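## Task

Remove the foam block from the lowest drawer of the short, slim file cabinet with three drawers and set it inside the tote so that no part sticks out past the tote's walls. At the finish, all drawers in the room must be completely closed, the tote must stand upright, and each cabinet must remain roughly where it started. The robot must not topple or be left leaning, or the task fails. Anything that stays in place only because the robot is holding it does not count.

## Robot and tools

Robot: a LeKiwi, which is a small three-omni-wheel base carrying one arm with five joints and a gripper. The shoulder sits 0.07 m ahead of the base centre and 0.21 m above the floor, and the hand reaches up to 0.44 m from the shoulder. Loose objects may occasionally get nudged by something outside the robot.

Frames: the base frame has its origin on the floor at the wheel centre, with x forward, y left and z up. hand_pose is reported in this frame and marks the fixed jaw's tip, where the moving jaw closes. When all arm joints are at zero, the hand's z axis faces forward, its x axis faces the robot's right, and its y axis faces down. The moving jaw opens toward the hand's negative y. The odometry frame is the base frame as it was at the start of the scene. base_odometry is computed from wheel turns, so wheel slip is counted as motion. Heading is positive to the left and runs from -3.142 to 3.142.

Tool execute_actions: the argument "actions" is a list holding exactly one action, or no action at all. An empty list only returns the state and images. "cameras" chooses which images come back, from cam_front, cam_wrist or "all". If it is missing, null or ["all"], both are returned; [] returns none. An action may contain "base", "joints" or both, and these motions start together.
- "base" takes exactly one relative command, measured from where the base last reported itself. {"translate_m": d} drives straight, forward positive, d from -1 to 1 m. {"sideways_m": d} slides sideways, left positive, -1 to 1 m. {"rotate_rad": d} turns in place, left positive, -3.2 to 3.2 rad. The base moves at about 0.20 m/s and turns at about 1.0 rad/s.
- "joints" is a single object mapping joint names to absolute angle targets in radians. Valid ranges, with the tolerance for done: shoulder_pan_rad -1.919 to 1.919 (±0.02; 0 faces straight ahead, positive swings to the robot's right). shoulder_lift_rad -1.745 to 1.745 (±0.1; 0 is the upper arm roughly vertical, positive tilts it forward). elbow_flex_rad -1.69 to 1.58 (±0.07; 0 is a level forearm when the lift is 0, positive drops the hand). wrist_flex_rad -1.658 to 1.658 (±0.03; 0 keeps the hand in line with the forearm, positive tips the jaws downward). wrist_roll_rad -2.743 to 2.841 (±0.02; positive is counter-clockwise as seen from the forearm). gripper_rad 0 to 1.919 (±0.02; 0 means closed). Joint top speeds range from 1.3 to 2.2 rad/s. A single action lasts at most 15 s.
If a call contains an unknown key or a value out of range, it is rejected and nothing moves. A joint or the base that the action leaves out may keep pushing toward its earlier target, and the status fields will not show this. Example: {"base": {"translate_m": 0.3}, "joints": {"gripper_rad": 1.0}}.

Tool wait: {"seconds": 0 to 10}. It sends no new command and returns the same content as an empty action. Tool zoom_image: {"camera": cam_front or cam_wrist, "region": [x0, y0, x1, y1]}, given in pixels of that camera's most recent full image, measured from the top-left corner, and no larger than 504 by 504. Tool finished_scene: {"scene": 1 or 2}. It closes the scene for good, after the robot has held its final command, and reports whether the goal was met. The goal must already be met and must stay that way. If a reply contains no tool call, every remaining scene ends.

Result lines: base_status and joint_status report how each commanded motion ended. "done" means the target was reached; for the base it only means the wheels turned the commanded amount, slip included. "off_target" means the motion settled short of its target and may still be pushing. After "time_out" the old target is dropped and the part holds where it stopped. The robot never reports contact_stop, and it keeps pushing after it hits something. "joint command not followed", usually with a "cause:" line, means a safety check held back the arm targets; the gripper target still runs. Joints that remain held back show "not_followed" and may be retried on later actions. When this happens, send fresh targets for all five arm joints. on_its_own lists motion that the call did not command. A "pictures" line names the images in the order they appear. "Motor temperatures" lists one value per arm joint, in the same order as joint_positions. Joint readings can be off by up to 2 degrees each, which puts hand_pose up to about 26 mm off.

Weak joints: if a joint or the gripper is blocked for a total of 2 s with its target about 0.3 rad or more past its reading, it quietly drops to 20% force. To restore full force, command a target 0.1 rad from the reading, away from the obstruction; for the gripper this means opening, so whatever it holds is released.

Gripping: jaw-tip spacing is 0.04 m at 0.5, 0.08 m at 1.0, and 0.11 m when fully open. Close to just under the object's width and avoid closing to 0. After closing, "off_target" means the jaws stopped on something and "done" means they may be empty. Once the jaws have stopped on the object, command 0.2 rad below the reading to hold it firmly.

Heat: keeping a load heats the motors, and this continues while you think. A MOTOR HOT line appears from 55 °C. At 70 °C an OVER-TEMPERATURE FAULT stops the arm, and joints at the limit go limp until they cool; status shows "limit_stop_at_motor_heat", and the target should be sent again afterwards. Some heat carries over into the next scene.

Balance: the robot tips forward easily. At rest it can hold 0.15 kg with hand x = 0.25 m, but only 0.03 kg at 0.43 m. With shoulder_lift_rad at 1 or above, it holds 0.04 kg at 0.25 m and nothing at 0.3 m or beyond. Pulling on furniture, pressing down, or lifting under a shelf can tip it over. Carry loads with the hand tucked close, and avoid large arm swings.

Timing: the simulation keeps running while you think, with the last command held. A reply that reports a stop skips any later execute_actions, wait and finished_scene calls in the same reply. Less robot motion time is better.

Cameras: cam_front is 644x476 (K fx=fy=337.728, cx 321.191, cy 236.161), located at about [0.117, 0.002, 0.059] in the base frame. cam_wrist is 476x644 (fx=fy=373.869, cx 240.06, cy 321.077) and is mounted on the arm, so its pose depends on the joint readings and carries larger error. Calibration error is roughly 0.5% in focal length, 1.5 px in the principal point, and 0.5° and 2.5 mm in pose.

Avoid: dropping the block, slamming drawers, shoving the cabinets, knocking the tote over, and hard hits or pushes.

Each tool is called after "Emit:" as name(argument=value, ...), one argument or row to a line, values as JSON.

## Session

Emit:
execute_actions(
  actions=[],
  cameras=["cam_front"],
)

Emit:
execute_actions(
  actions=[
    {"base":{"rotate_rad":1.6}},
  ],
  cameras=["cam_front"],
)

Emit:
execute_actions(
  actions=[
    {"base":{"rotate_rad":1.6}},
  ],
  cameras=["cam_front"],
)

Emit:
execute_actions(
  actions=[
    {"base":{"rotate_rad":1.6}},
  ],
  cameras=["cam_front"],
)

Scene clock: 0.00 s.
Motor temperatures (°C, as the motors report them): [23 28 27 24 24]
base_odometry: x=+0.000 y=+0.000 heading=+0.000 (m, m, rad; odometry frame)
base_status: not commanded
joint_positions: shoulder_pan_rad=-0.100 shoulder_lift_rad=-1.434 elbow_flex_rad=-0.211 wrist_flex_rad=+1.409 wrist_roll_rad=-1.518 gripper_rad=+1.920
joint_status: not commanded
hand_pose: x=+0.1294 y=+0.0140 z=+0.4235 quat_wxyz=(+0.785, -0.032, +0.618, +0.038) (m; base frame)
pictures: cam_front
Images, in order (width x height): cam_front 644x476.

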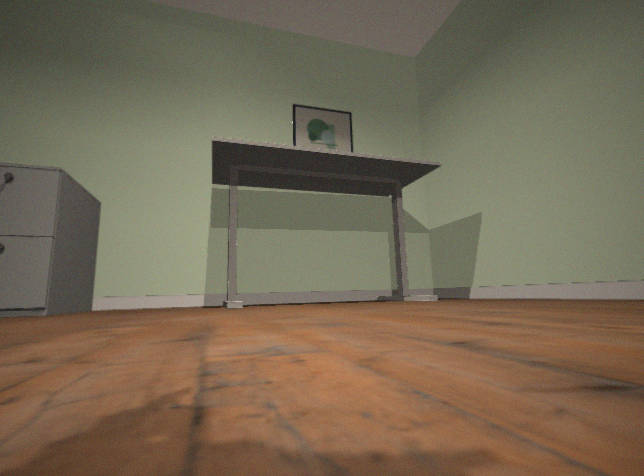

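Scene clock: 2.57 s.
Motor temperatures (°C, as the motors report them): [23 28 27 24 24]
base_odometry: x=+0.000 y=+0.000 heading=+1.596 (m, m, rad; odometry frame)
base_status: done
joint_positions: shoulder_pan_rad=-0.100 shoulder_lift_rad=-1.434 elbow_flex_rad=-0.211 wrist_flex_rad=+1.409 wrist_roll_rad=-1.518 gripper_rad=+1.920
joint_status: not commanded
hand_pose: x=+0.1294 y=+0.0140 z=+0.4235 quat_wxyz=(+0.785, -0.032, +0.618, +0.038) (m; base frame)
pictures: cam_front
Images, in order (width x height): cam_front 644x476.

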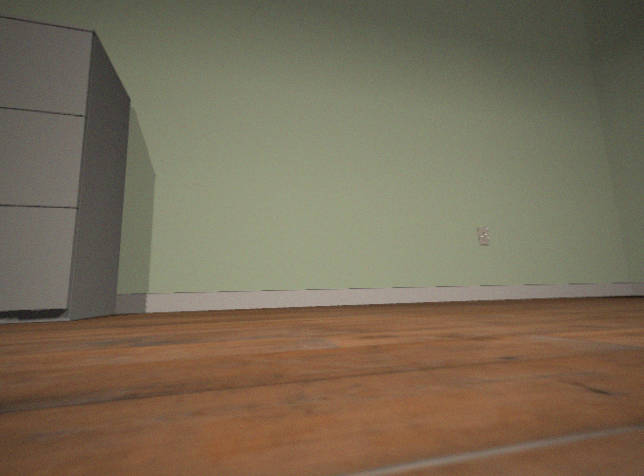

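Scene clock: 5.13 s.
Motor temperatures (°C, as the motors report them): [23 28 27 24 24]
base_odometry: x=+0.000 y=+0.000 heading=-3.091 (m, m, rad; odometry frame)
base_status: done
joint_positions: shoulder_pan_rad=-0.100 shoulder_lift_rad=-1.434 elbow_flex_rad=-0.211 wrist_flex_rad=+1.409 wrist_roll_rad=-1.518 gripper_rad=+1.920
joint_status: not commanded
hand_pose: x=+0.1294 y=+0.0140 z=+0.4235 quat_wxyz=(+0.785, -0.032, +0.618, +0.038) (m; base frame)
pictures: cam_front
Images, in order (width x height): cam_front 644x476.

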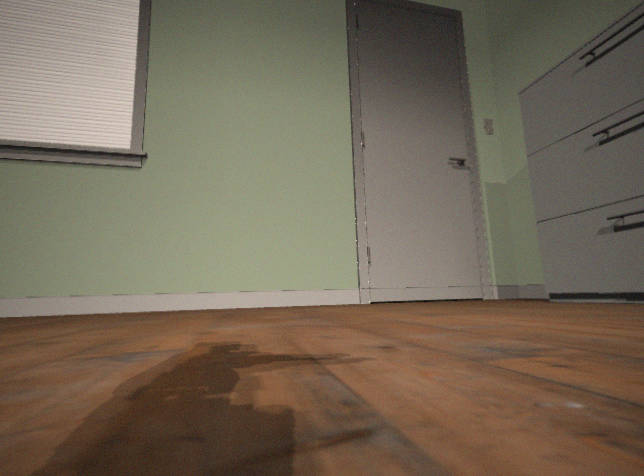

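Scene clock: 7.70 s.
Motor temperatures (°C, as the motors report them): [23 28 27 24 24]
base_odometry: x=+0.000 y=+0.000 heading=-1.494 (m, m, rad; odometry frame)
base_status: done
joint_positions: shoulder_pan_rad=-0.100 shoulder_lift_rad=-1.434 elbow_flex_rad=-0.211 wrist_flex_rad=+1.409 wrist_roll_rad=-1.518 gripper_rad=+1.920
joint_status: not commanded
hand_pose: x=+0.1294 y=+0.0140 z=+0.4235 quat_wxyz=(+0.785, -0.032, +0.618, +0.038) (m; base frame)
pictures: cam_front
Images, in order (width x height): cam_front 644x476.

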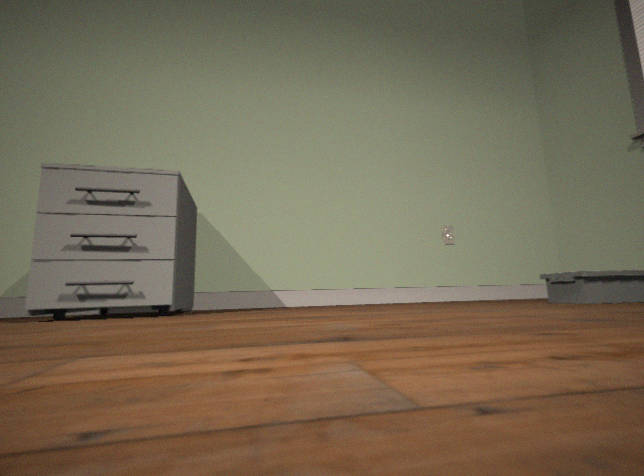

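Emit:
execute_actions(
  actions=[
    {"base":{"rotate_rad":0.25},"joints":{"shoulder_pan_rad":0,"shoulder_lift_rad":0.8,"elbow_flex_rad":1.1,"wrist_flex_rad":-1.6,"wrist_roll_rad":0,"gripper_rad":1.0}},
  ],
  cameras=[],
)

Emit:
execute_actions(
  actions=[
    {"base":{"sideways_m":0.4}},
  ],
  cameras=[],
)

Emit:
execute_actions(
  actions=[
    {"base":{"translate_m":0.5}},
  ],
  cameras=["cam_front"],
)

Scene clock: 10.47 s.
Motor temperatures (°C, as the motors report them): [23 28 27 24 24]
base_odometry: x=+0.000 y=+0.000 heading=-1.248 (m, m, rad; odometry frame)
base_status: done
joint_positions: shoulder_pan_rad=-0.002 shoulder_lift_rad=+0.804 elbow_flex_rad=+1.108 wrist_flex_rad=-1.581 wrist_roll_rad=-0.009 gripper_rad=+1.009
joint_status: all done
hand_pose: x=+0.3069 y=+0.0005 z=+0.0784 quat_wxyz=(+0.423, -0.559, +0.591, -0.399) (m; base frame)
pictures: none
No camera images: the call's "cameras" was empty. Leave "cameras" out to get every camera's image.

Scene clock: 13.43 s.
Motor temperatures (°C, as the motors report them): [23 28 27 24 24]
base_odometry: x=+0.379 y=+0.126 heading=-1.249 (m, m, rad; odometry frame)
base_status: done
joint_positions: shoulder_pan_rad=-0.002 shoulder_lift_rad=+0.804 elbow_flex_rad=+1.108 wrist_flex_rad=-1.582 wrist_roll_rad=-0.009 gripper_rad=+1.009
joint_status: not commanded
hand_pose: x=+0.3070 y=+0.0005 z=+0.0786 quat_wxyz=(+0.423, -0.559, +0.591, -0.399) (m; base frame)
pictures: none
No camera images: the call's "cameras" was empty. Leave "cameras" out to get every camera's image.

Scene clock: 16.90 s.
Motor temperatures (°C, as the motors report them): [23 28 27 24 24]
base_odometry: x=+0.537 y=-0.348 heading=-1.249 (m, m, rad; odometry frame)
base_status: done
joint_positions: shoulder_pan_rad=-0.002 shoulder_lift_rad=+0.805 elbow_flex_rad=+1.108 wrist_flex_rad=-1.582 wrist_roll_rad=-0.009 gripper_rad=+1.009
joint_status: not commanded
hand_pose: x=+0.3068 y=+0.0005 z=+0.0783 quat_wxyz=(+0.423, -0.559, +0.591, -0.399) (m; base frame)
pictures: cam_front
Images, in order (width x height): cam_front 644x476.

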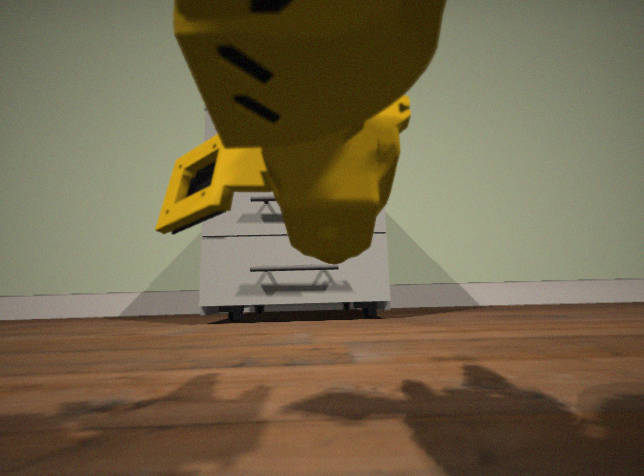

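Emit:
execute_actions(
  actions=[
    {"base":{"sideways_m":0.05}},
  ],
  cameras=[],
)

Emit:
execute_actions(
  actions=[
    {"base":{"translate_m":0.54}},
  ],
  cameras=[],
)

Emit:
execute_actions(
  actions=[
    {"joints":{"gripper_rad":0.1}},
  ],
  cameras=[],
)

Emit:
execute_actions(
  actions=[
    {"base":{"translate_m":-0.4}},
  ],
  cameras=["cam_front"],
)

Scene clock: 18.17 s.
Motor temperatures (°C, as the motors report them): [23 28 27 24 24]
base_odometry: x=+0.584 y=-0.332 heading=-1.251 (m, m, rad; odometry frame)
base_status: done
joint_positions: shoulder_pan_rad=-0.002 shoulder_lift_rad=+0.805 elbow_flex_rad=+1.108 wrist_flex_rad=-1.582 wrist_roll_rad=-0.009 gripper_rad=+1.009
joint_status: not commanded
hand_pose: x=+0.3068 y=+0.0005 z=+0.0783 quat_wxyz=(+0.423, -0.559, +0.591, -0.399) (m; base frame)
pictures: none
No camera images: the call's "cameras" was empty. Leave "cameras" out to get every camera's image.

Scene clock: 21.83 s.
Motor temperatures (°C, as the motors report them): [23 28 27 24 24]
base_odometry: x=+0.753 y=-0.844 heading=-1.251 (m, m, rad; odometry frame)
base_status: done
joint_positions: shoulder_pan_rad=-0.002 shoulder_lift_rad=+0.805 elbow_flex_rad=+1.108 wrist_flex_rad=-1.582 wrist_roll_rad=-0.009 gripper_rad=+1.009
joint_status: not commanded
hand_pose: x=+0.3068 y=+0.0005 z=+0.0783 quat_wxyz=(+0.423, -0.559, +0.591, -0.399) (m; base frame)
pictures: none
No camera images: the call's "cameras" was empty. Leave "cameras" out to get every camera's image.

Scene clock: 22.93 s.
Motor temperatures (°C, as the motors report them): [23 28 27 24 24]
base_odometry: x=+0.753 y=-0.844 heading=-1.251 (m, m, rad; odometry frame)
base_status: not commanded
joint_positions: shoulder_pan_rad=-0.002 shoulder_lift_rad=+0.770 elbow_flex_rad=+1.091 wrist_flex_rad=-1.621 wrist_roll_rad=-0.007 gripper_rad=+0.128
joint_status: gripper_rad off_target (ended at +0.128, target +0.100)
hand_pose: x=+0.3163 y=+0.0005 z=+0.0936 quat_wxyz=(+0.449, -0.541, +0.571, -0.424) (m; base frame)
pictures: none
No camera images: the call's "cameras" was empty. Leave "cameras" out to get every camera's image.

Scene clock: 25.90 s.
Motor temperatures (°C, as the motors report them): [23 28 27 24 24]
base_odometry: x=+0.628 y=-0.465 heading=-1.251 (m, m, rad; odometry frame)
base_status: done
joint_positions: shoulder_pan_rad=-0.002 shoulder_lift_rad=+0.805 elbow_flex_rad=+1.096 wrist_flex_rad=-1.602 wrist_roll_rad=-0.006 gripper_rad=+0.109
joint_status: not commanded
hand_pose: x=+0.3103 y=+0.0005 z=+0.0826 quat_wxyz=(+0.432, -0.554, +0.584, -0.408) (m; base frame)
pictures: cam_front
Images, in order (width x height): cam_front 644x476.

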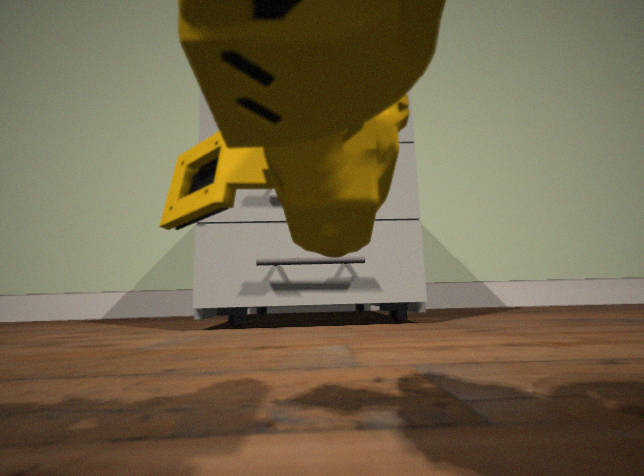

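Slipped; retry with tighter grip.

Emit:
execute_actions(
  actions=[
    {"base":{"translate_m":0.41},"joints":{"gripper_rad":1.0}},
  ],
  cameras=[],
)

Emit:
execute_actions(
  actions=[
    {"joints":{"gripper_rad":0.0}},
  ],
  cameras=[],
)

Emit:
execute_actions(
  actions=[
    {"base":{"translate_m":-0.4}},
  ],
  cameras=["cam_front"],
)

Scene clock: 29.10 s.
Motor temperatures (°C, as the motors report them): [23 28 27 24 24]
base_odometry: x=+0.756 y=-0.853 heading=-1.249 (m, m, rad; odometry frame)
base_status: done
joint_positions: shoulder_pan_rad=-0.005 shoulder_lift_rad=+0.808 elbow_flex_rad=+1.117 wrist_flex_rad=-1.602 wrist_roll_rad=-0.003 gripper_rad=+1.005
joint_status: all done
hand_pose: x=+0.3059 y=+0.0012 z=+0.0796 quat_wxyz=(+0.425, -0.560, +0.587, -0.401) (m; base frame)
pictures: none
No camera images: the call's "cameras" was empty. Leave "cameras" out to get every camera's image.

Scene clock: 30.23 s.
Motor temperatures (°C, as the motors report them): [23 28 27 24 24]
base_odometry: x=+0.756 y=-0.854 heading=-1.251 (m, m, rad; odometry frame)
base_status: not commanded
joint_positions: shoulder_pan_rad=+0.000 shoulder_lift_rad=+0.759 elbow_flex_rad=+1.082 wrist_flex_rad=-1.627 wrist_roll_rad=-0.003 gripper_rad=+0.030
joint_status: gripper_rad off_target (ended at +0.030, target +0.000)
hand_pose: x=+0.3194 y=+0.0001 z=+0.0980 quat_wxyz=(+0.455, -0.536, +0.564, -0.432) (m; base frame)
pictures: none
No camera images: the call's "cameras" was empty. Leave "cameras" out to get every camera's image.

Scene clock: 33.67 s.
Motor temperatures (°C, as the motors report them): [23 28 27 24 24]
base_odometry: x=+0.631 y=-0.476 heading=-1.253 (m, m, rad; odometry frame)
base_status: done
joint_positions: shoulder_pan_rad=+0.024 shoulder_lift_rad=+0.716 elbow_flex_rad=+0.971 wrist_flex_rad=-1.627 wrist_roll_rad=-0.001 gripper_rad=+0.050
joint_status: not commanded
hand_pose: x=+0.3415 y=-0.0067 z=+0.1232 quat_wxyz=(+0.491, -0.495, +0.534, -0.478) (m; base frame)
pictures: cam_front
Images, in order (width x height): cam_front 644x476.

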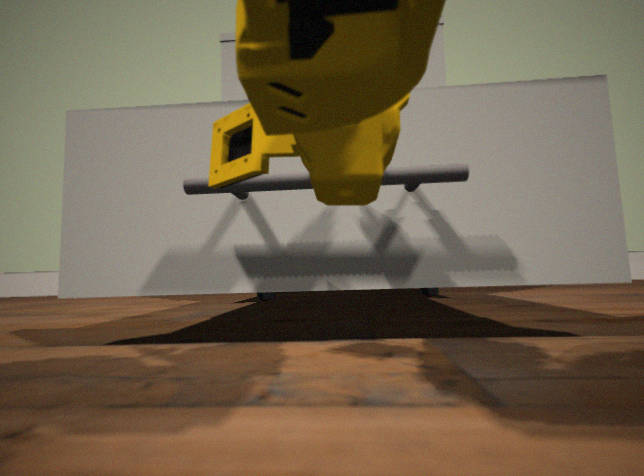

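Emit:
execute_actions(
  actions=[
    {"joints":{"gripper_rad":1.2}},
  ],
  cameras=[],
)

Emit:
execute_actions(
  actions=[
    {"base":{"translate_m":-0.1}},
  ],
  cameras=[],
)

Emit:
execute_actions(
  actions=[
    {"joints":{"shoulder_lift_rad":0.0,"elbow_flex_rad":-0.6,"wrist_flex_rad":1.6,"wrist_roll_rad":-1.52}},
  ],
  cameras=[],
)

Emit:
execute_actions(
  actions=[
    {"base":{"translate_m":0.2}},
  ],
  cameras=["cam_wrist"],
)

Scene clock: 34.93 s.
Motor temperatures (°C, as the motors report them): [23 28 27 24 24]
base_odometry: x=+0.631 y=-0.474 heading=-1.251 (m, m, rad; odometry frame)
base_status: not commanded
joint_positions: shoulder_pan_rad=+0.007 shoulder_lift_rad=+0.805 elbow_flex_rad=+1.094 wrist_flex_rad=-1.602 wrist_roll_rad=-0.001 gripper_rad=+1.190
joint_status: all done
hand_pose: x=+0.3105 y=-0.0018 z=+0.0828 quat_wxyz=(+0.429, -0.552, +0.585, -0.412) (m; base frame)
pictures: none
No camera images: the call's "cameras" was empty. Leave "cameras" out to get every camera's image.

Scene clock: 36.40 s.
Motor temperatures (°C, as the motors report them): [23 28 27 24 24]
base_odometry: x=+0.600 y=-0.380 heading=-1.250 (m, m, rad; odometry frame)
base_status: done
joint_positions: shoulder_pan_rad=+0.007 shoulder_lift_rad=+0.805 elbow_flex_rad=+1.096 wrist_flex_rad=-1.602 wrist_roll_rad=-0.001 gripper_rad=+1.191
joint_status: not commanded
hand_pose: x=+0.3103 y=-0.0018 z=+0.0826 quat_wxyz=(+0.429, -0.552, +0.585, -0.411) (m; base frame)
pictures: none
No camera images: the call's "cameras" was empty. Leave "cameras" out to get every camera's image.

Scene clock: 39.10 s.
Motor temperatures (°C, as the motors report them): [23 28 27 24 24]
base_odometry: x=+0.600 y=-0.380 heading=-1.250 (m, m, rad; odometry frame)
base_status: not commanded
joint_positions: shoulder_pan_rad=+0.007 shoulder_lift_rad=+0.038 elbow_flex_rad=-0.567 wrist_flex_rad=+1.594 wrist_roll_rad=-1.511 gripper_rad=+1.191
joint_status: all done
hand_pose: x=+0.3210 y=+0.0058 z=+0.2522 quat_wxyz=(+0.250, -0.002, +0.968, -0.002) (m; base frame)
pictures: none
No camera images: the call's "cameras" was empty. Leave "cameras" out to get every camera's image.

Scene clock: 41.07 s.
Motor temperatures (°C, as the motors report them): [23 28 27 24 24]
base_odometry: x=+0.662 y=-0.569 heading=-1.251 (m, m, rad; odometry frame)
base_status: done
joint_positions: shoulder_pan_rad=+0.007 shoulder_lift_rad=+0.038 elbow_flex_rad=-0.567 wrist_flex_rad=+1.594 wrist_roll_rad=-1.511 gripper_rad=+1.191
joint_status: not commanded
hand_pose: x=+0.3210 y=+0.0058 z=+0.2522 quat_wxyz=(+0.250, -0.002, +0.968, -0.002) (m; base frame)
pictures: cam_wrist
camera_calibration (this result's frames):
cam_wrist: T_world_to_cam=[[-0.0149639, -0.999842, -0.0096375, 0.00974483], [-0.998931, 0.0145272, 0.0438841, 0.331364], [-0.0437372, 0.0102839, -0.99899, 0.337258], [0, 0, 0, 1]] pos_world=[0.345906, 0.00146118, 0.32247]
Images, in order (width x height): cam_wrist 476x644.

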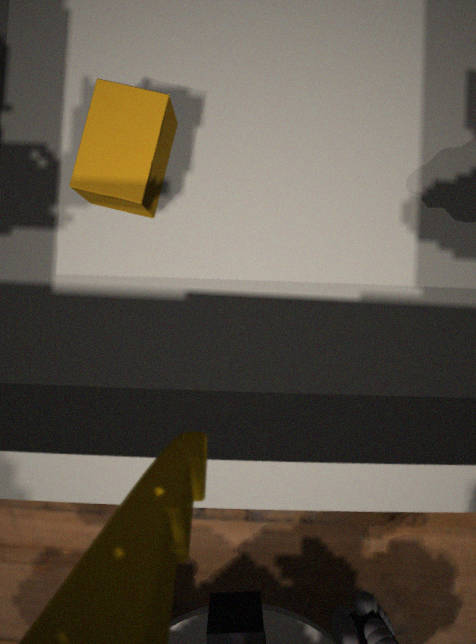

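Emit:
execute_actions(
  actions=[
    {"base":{"sideways_m":0.11}},
  ],
  cameras=[],
)

Emit:
execute_actions(
  actions=[
    {"base":{"translate_m":0.06},"joints":{"shoulder_lift_rad":0.85,"elbow_flex_rad":-0.6,"wrist_flex_rad":0.85}},
  ],
  cameras=["cam_wrist"],
)

Scene clock: 42.70 s.
Motor temperatures (°C, as the motors report them): [23 28 27 24 24]
base_odometry: x=+0.766 y=-0.535 heading=-1.252 (m, m, rad; odometry frame)
base_status: done
joint_positions: shoulder_pan_rad=+0.006 shoulder_lift_rad=+0.038 elbow_flex_rad=-0.567 wrist_flex_rad=+1.594 wrist_roll_rad=-1.511 gripper_rad=+1.191
joint_status: not commanded
hand_pose: x=+0.3210 y=+0.0062 z=+0.2522 quat_wxyz=(+0.250, -0.003, +0.968, -0.002) (m; base frame)
pictures: none
No camera images: the call's "cameras" was empty. Leave "cameras" out to get every camera's image.

Scene clock: 44.10 s.
Motor temperatures (°C, as the motors report them): [23 28 27 24 24]
base_odometry: x=+0.785 y=-0.592 heading=-1.252 (m, m, rad; odometry frame)
base_status: done
joint_positions: shoulder_pan_rad=+0.006 shoulder_lift_rad=+0.877 elbow_flex_rad=-0.570 wrist_flex_rad=+0.863 wrist_roll_rad=-1.511 gripper_rad=+1.191
joint_status: all done
hand_pose: x=+0.3944 y=+0.0058 z=+0.0756 quat_wxyz=(+0.199, -0.003, +0.980, -0.002) (m; base frame)
pictures: cam_wrist
camera_calibration (this result's frames):
cam_wrist: T_world_to_cam=[[-0.0143927, -0.999858, -0.00880177, 0.00880816], [-0.988953, 0.0129358, 0.147664, 0.400688], [-0.147529, 0.0108298, -0.988998, 0.204143], [0, 0, 0, 1]] pos_world=[0.426505, 0.00141286, 0.142807]
Images, in order (width x height): cam_wrist 476x644.

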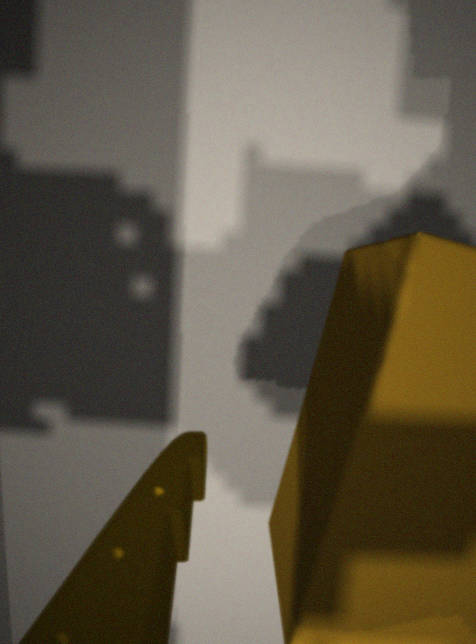

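Emit:
execute_actions(
  actions=[
    {"joints":{"gripper_rad":0.45}},
  ],
  cameras=[],
)

Emit:
execute_actions(
  actions=[
    {"joints":{"shoulder_lift_rad":-0.2,"elbow_flex_rad":-0.6,"wrist_flex_rad":1.5}},
  ],
  cameras=["cam_wrist"],
)

Scene clock: 45.07 s.
Motor temperatures (°C, as the motors report them): [23 28 27 24 24]
base_odometry: x=+0.785 y=-0.592 heading=-1.252 (m, m, rad; odometry frame)
base_status: not commanded
joint_positions: shoulder_pan_rad=+0.006 shoulder_lift_rad=+0.877 elbow_flex_rad=-0.570 wrist_flex_rad=+0.861 wrist_roll_rad=-1.511 gripper_rad=+0.588
joint_status: gripper_rad off_target (ended at +0.588, target +0.450)
hand_pose: x=+0.3947 y=+0.0058 z=+0.0757 quat_wxyz=(+0.200, -0.003, +0.980, -0.002) (m; base frame)
pictures: none
No camera images: the call's "cameras" was empty. Leave "cameras" out to get every camera's image.

Scene clock: 46.23 s.
Motor temperatures (°C, as the motors report them): [23 28 27 24 24]
base_odometry: x=+0.785 y=-0.592 heading=-1.252 (m, m, rad; odometry frame)
base_status: not commanded
joint_positions: shoulder_pan_rad=+0.006 shoulder_lift_rad=-0.166 elbow_flex_rad=-0.575 wrist_flex_rad=+1.498 wrist_roll_rad=-1.511 gripper_rad=+0.588
joint_status: all done
hand_pose: x=+0.3190 y=+0.0062 z=+0.3089 quat_wxyz=(+0.396, -0.003, +0.918, -0.003) (m; base frame)
pictures: cam_wrist
camera_calibration (this result's frames):
cam_wrist: T_world_to_cam=[[-0.0101507, -0.999883, -0.0114661, 0.0096919], [-0.965158, 0.0127952, -0.261353, 0.410386], [0.261469, 0.00841367, -0.965175, 0.285974], [0, 0, 0, 1]] pos_world=[0.321412, 0.00203369, 0.383381]
Images, in order (width x height): cam_wrist 476x644.

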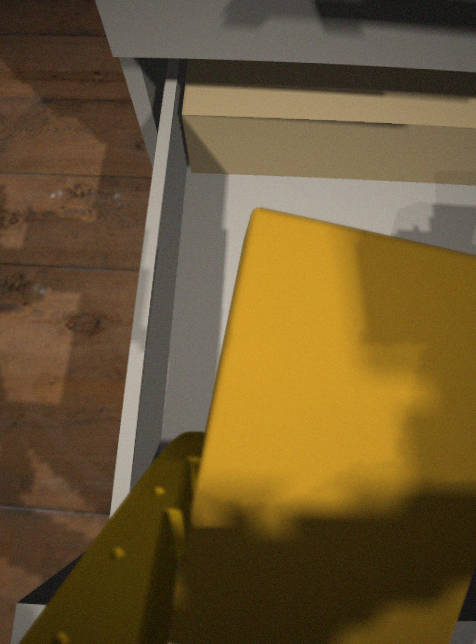

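Emit:
execute_actions(
  actions=[
    {"base":{"sideways_m":-0.11},"joints":{"shoulder_lift_rad":-0.8,"elbow_flex_rad":-0.3,"shoulder_pan_rad":1.7}},
  ],
  cameras=[],
)

Emit:
execute_actions(
  actions=[
    {"base":{"translate_m":0.45}},
  ],
  cameras=[],
)

Emit:
execute_actions(
  actions=[
    {"base":{"translate_m":-0.5}},
  ],
  cameras=["cam_front"],
)

Emit:
execute_actions(
  actions=[
    {"base":{"rotate_rad":-1.2},"joints":{"shoulder_pan_rad":0}},
  ],
  cameras=["cam_front"],
)

Scene clock: 48.23 s.
Motor temperatures (°C, as the motors report them): [23 28 27 24 24]
base_odometry: x=+0.681 y=-0.626 heading=-1.251 (m, m, rad; odometry frame)
base_status: done
joint_positions: shoulder_pan_rad=+1.693 shoulder_lift_rad=-0.788 elbow_flex_rad=-0.297 wrist_flex_rad=+1.498 wrist_roll_rad=-1.511 gripper_rad=+0.588
joint_status: all done
hand_pose: x=+0.0532 y=-0.1752 z=+0.3653 quat_wxyz=(+0.360, +0.624, +0.558, -0.412) (m; base frame)
pictures: none
No camera images: the call's "cameras" was empty. Leave "cameras" out to get every camera's image.

Scene clock: 51.47 s.
Motor temperatures (°C, as the motors report them): [23 28 27 24 24]
base_odometry: x=+0.822 y=-1.052 heading=-1.250 (m, m, rad; odometry frame)
base_status: done
joint_positions: shoulder_pan_rad=+1.699 shoulder_lift_rad=-0.793 elbow_flex_rad=-0.294 wrist_flex_rad=+1.499 wrist_roll_rad=-1.512 gripper_rad=+0.588
joint_status: not commanded
hand_pose: x=+0.0522 y=-0.1745 z=+0.3651 quat_wxyz=(+0.359, +0.626, +0.556, -0.413) (m; base frame)
pictures: none
No camera images: the call's "cameras" was empty. Leave "cameras" out to get every camera's image.

Scene clock: 54.93 s.
Motor temperatures (°C, as the motors report them): [23 28 27 24 24]
base_odometry: x=+0.665 y=-0.578 heading=-1.250 (m, m, rad; odometry frame)
base_status: done
joint_positions: shoulder_pan_rad=+1.699 shoulder_lift_rad=-0.793 elbow_flex_rad=-0.294 wrist_flex_rad=+1.499 wrist_roll_rad=-1.512 gripper_rad=+0.588
joint_status: not commanded
hand_pose: x=+0.0522 y=-0.1745 z=+0.3651 quat_wxyz=(+0.359, +0.626, +0.556, -0.413) (m; base frame)
pictures: cam_front
Images, in order (width x height): cam_front 644x476.

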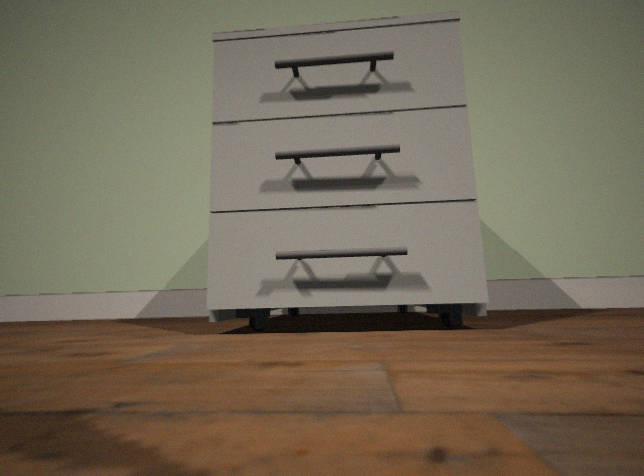

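Scene clock: 57.10 s.
Motor temperatures (°C, as the motors report them): [23 28 27 24 24]
base_odometry: x=+0.665 y=-0.578 heading=-2.446 (m, m, rad; odometry frame)
base_status: done
joint_positions: shoulder_pan_rad=+0.007 shoulder_lift_rad=-0.793 elbow_flex_rad=-0.294 wrist_flex_rad=+1.499 wrist_roll_rad=-1.512 gripper_rad=+0.588
joint_status: all done
hand_pose: x=+0.2420 y=+0.0064 z=+0.3651 quat_wxyz=(+0.547, -0.001, +0.837, -0.005) (m; base frame)
pictures: cam_front
Images, in order (width x height): cam_front 644x476.

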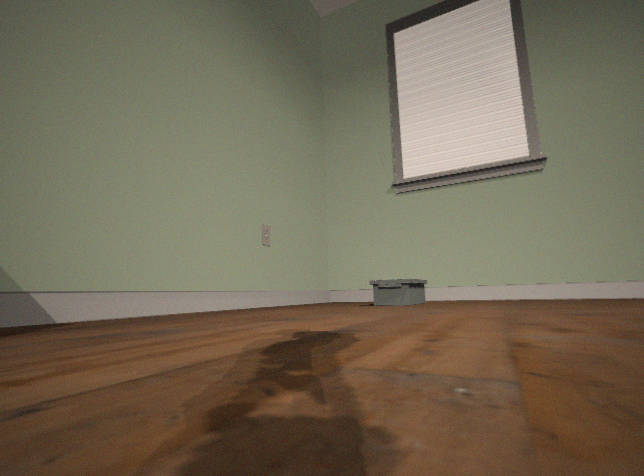

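Emit:
execute_actions(
  actions=[
    {"base":{"rotate_rad":-0.22}},
  ],
  cameras=[],
)

Emit:
execute_actions(
  actions=[
    {"base":{"translate_m":1.0}},
  ],
  cameras=[],
)

Emit:
execute_actions(
  actions=[
    {"base":{"translate_m":0.3}},
  ],
  cameras=["cam_front"],
)

Scene clock: 58.27 s.
Motor temperatures (°C, as the motors report them): [23 28 27 24 24]
base_odometry: x=+0.665 y=-0.578 heading=-2.662 (m, m, rad; odometry frame)
base_status: done
joint_positions: shoulder_pan_rad=+0.007 shoulder_lift_rad=-0.793 elbow_flex_rad=-0.294 wrist_flex_rad=+1.499 wrist_roll_rad=-1.512 gripper_rad=+0.588
joint_status: not commanded
hand_pose: x=+0.2420 y=+0.0064 z=+0.3651 quat_wxyz=(+0.547, -0.001, +0.837, -0.005) (m; base frame)
pictures: none
No camera images: the call's "cameras" was empty. Leave "cameras" out to get every camera's image.

Scene clock: 64.23 s.
Motor temperatures (°C, as the motors report them): [23 28 27 24 24]
base_odometry: x=-0.222 y=-1.039 heading=-2.662 (m, m, rad; odometry frame)
base_status: done
joint_positions: shoulder_pan_rad=+0.007 shoulder_lift_rad=-0.793 elbow_flex_rad=-0.294 wrist_flex_rad=+1.499 wrist_roll_rad=-1.512 gripper_rad=+0.588
joint_status: not commanded
hand_pose: x=+0.2420 y=+0.0064 z=+0.3651 quat_wxyz=(+0.547, -0.001, +0.837, -0.005) (m; base frame)
pictures: none
No camera images: the call's "cameras" was empty. Leave "cameras" out to get every camera's image.

Scene clock: 66.70 s.
Motor temperatures (°C, as the motors report them): [23 28 27 24 24]
base_odometry: x=-0.488 y=-1.177 heading=-2.662 (m, m, rad; odometry frame)
base_status: done
joint_positions: shoulder_pan_rad=+0.007 shoulder_lift_rad=-0.793 elbow_flex_rad=-0.294 wrist_flex_rad=+1.499 wrist_roll_rad=-1.512 gripper_rad=+0.588
joint_status: not commanded
hand_pose: x=+0.2420 y=+0.0064 z=+0.3651 quat_wxyz=(+0.547, -0.001, +0.837, -0.005) (m; base frame)
pictures: cam_front
Images, in order (width x height): cam_front 644x476.

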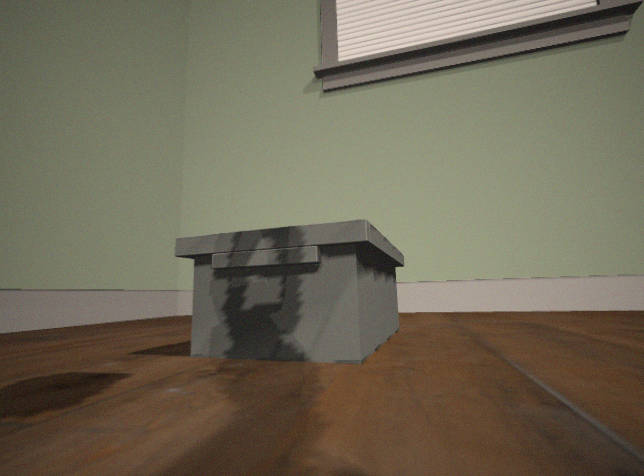

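Emit:
execute_actions(
  actions=[
    {"base":{"translate_m":0.22},"joints":{"shoulder_lift_rad":0.0,"elbow_flex_rad":-0.6,"wrist_flex_rad":1.6}},
  ],
  cameras=["cam_wrist"],
)

Scene clock: 68.80 s.
Motor temperatures (°C, as the motors report them): [23 28 27 24 24]
base_odometry: x=-0.683 y=-1.279 heading=-2.662 (m, m, rad; odometry frame)
base_status: done
joint_positions: shoulder_pan_rad=+0.007 shoulder_lift_rad=+0.011 elbow_flex_rad=-0.569 wrist_flex_rad=+1.596 wrist_roll_rad=-1.512 gripper_rad=+0.588
joint_status: all done
hand_pose: x=+0.3196 y=+0.0058 z=+0.2586 quat_wxyz=(+0.263, -0.001, +0.965, -0.002) (m; base frame)
pictures: cam_wrist
camera_calibration (this result's frames):
cam_wrist: T_world_to_cam=[[-0.0160159, -0.999815, -0.0106208, 0.0103863], [-0.999742, 0.0158417, 0.0162926, 0.337086], [-0.0161213, 0.010879, -0.999811, 0.334906], [0, 0, 0, 1]] pos_world=[0.342564, 0.00140094, 0.329461]
Images, in order (width x height): cam_wrist 476x644.

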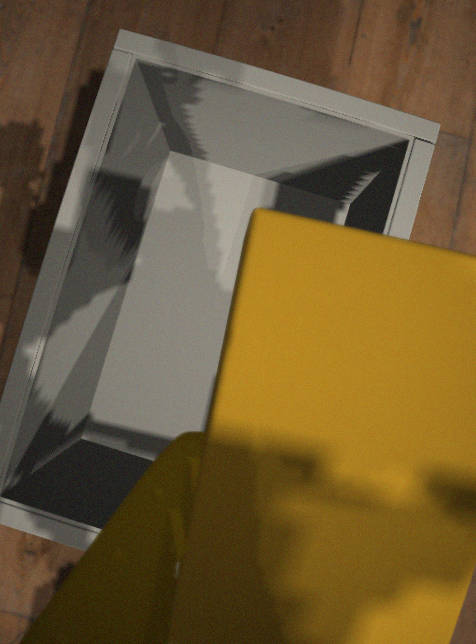

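Emit:
execute_actions(
  actions=[
    {"base":{"sideways_m":0.07},"joints":{"shoulder_lift_rad":0.35,"elbow_flex_rad":-0.27,"wrist_flex_rad":1.2}},
  ],
  cameras=[],
)

Emit:
execute_actions(
  actions=[
    {"joints":{"gripper_rad":1.3}},
  ],
  cameras=[],
)

Emit:
execute_actions(
  actions=[
    {"joints":{"shoulder_lift_rad":-0.5,"elbow_flex_rad":-0.6,"wrist_flex_rad":1.6}},
  ],
  cameras=["cam_wrist"],
)

Emit:
finished_scene(
  scene=2,
)

Scene clock: 70.17 s.
Motor temperatures (°C, as the motors report them): [23 28 27 24 24]
base_odometry: x=-0.651 y=-1.340 heading=-2.664 (m, m, rad; odometry frame)
base_status: done
joint_positions: shoulder_pan_rad=+0.006 shoulder_lift_rad=+0.371 elbow_flex_rad=-0.260 wrist_flex_rad=+1.212 wrist_roll_rad=-1.512 gripper_rad=+0.588
joint_status: all done
hand_pose: x=+0.3381 y=+0.0061 z=+0.1382 quat_wxyz=(+0.123, -0.002, +0.992, -0.001) (m; base frame)
pictures: none
No camera images: the call's "cameras" was empty. Leave "cameras" out to get every camera's image.

Scene clock: 71.13 s.
Motor temperatures (°C, as the motors report them): [23 28 27 24 24]
base_odometry: x=-0.651 y=-1.340 heading=-2.664 (m, m, rad; odometry frame)
base_status: not commanded
joint_positions: shoulder_pan_rad=+0.006 shoulder_lift_rad=+0.371 elbow_flex_rad=-0.260 wrist_flex_rad=+1.212 wrist_roll_rad=-1.512 gripper_rad=+1.290
joint_status: all done
hand_pose: x=+0.3381 y=+0.0061 z=+0.1382 quat_wxyz=(+0.123, -0.002, +0.992, -0.001) (m; base frame)
pictures: none
No camera images: the call's "cameras" was empty. Leave "cameras" out to get every camera's image.

Scene clock: 72.23 s.
Motor temperatures (°C, as the motors report them): [23 28 27 24 24]
base_odometry: x=-0.651 y=-1.340 heading=-2.664 (m, m, rad; odometry frame)
base_status: not commanded
joint_positions: shoulder_pan_rad=+0.006 shoulder_lift_rad=-0.483 elbow_flex_rad=-0.578 wrist_flex_rad=+1.596 wrist_roll_rad=-1.512 gripper_rad=+1.291
joint_status: all done
hand_pose: x=+0.2692 y=+0.0065 z=+0.3598 quat_wxyz=(+0.495, -0.002, +0.869, -0.004) (m; base frame)
pictures: cam_wrist
camera_calibration (this result's frames):
cam_wrist: T_world_to_cam=[[-0.00829837, -0.999875, -0.0134395, 0.010276], [-0.883714, 0.0136225, -0.467829, 0.427953], [0.467954, 0.00799448, -0.883717, 0.263248], [0, 0, 0, 1]] pos_world=[0.255086, 0.00234041, 0.432983]
Images, in order (width x height): cam_wrist 476x644.

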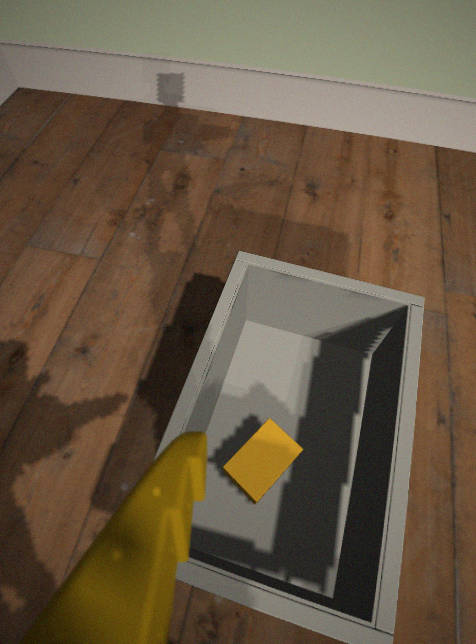

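The scene is finished: the task was done.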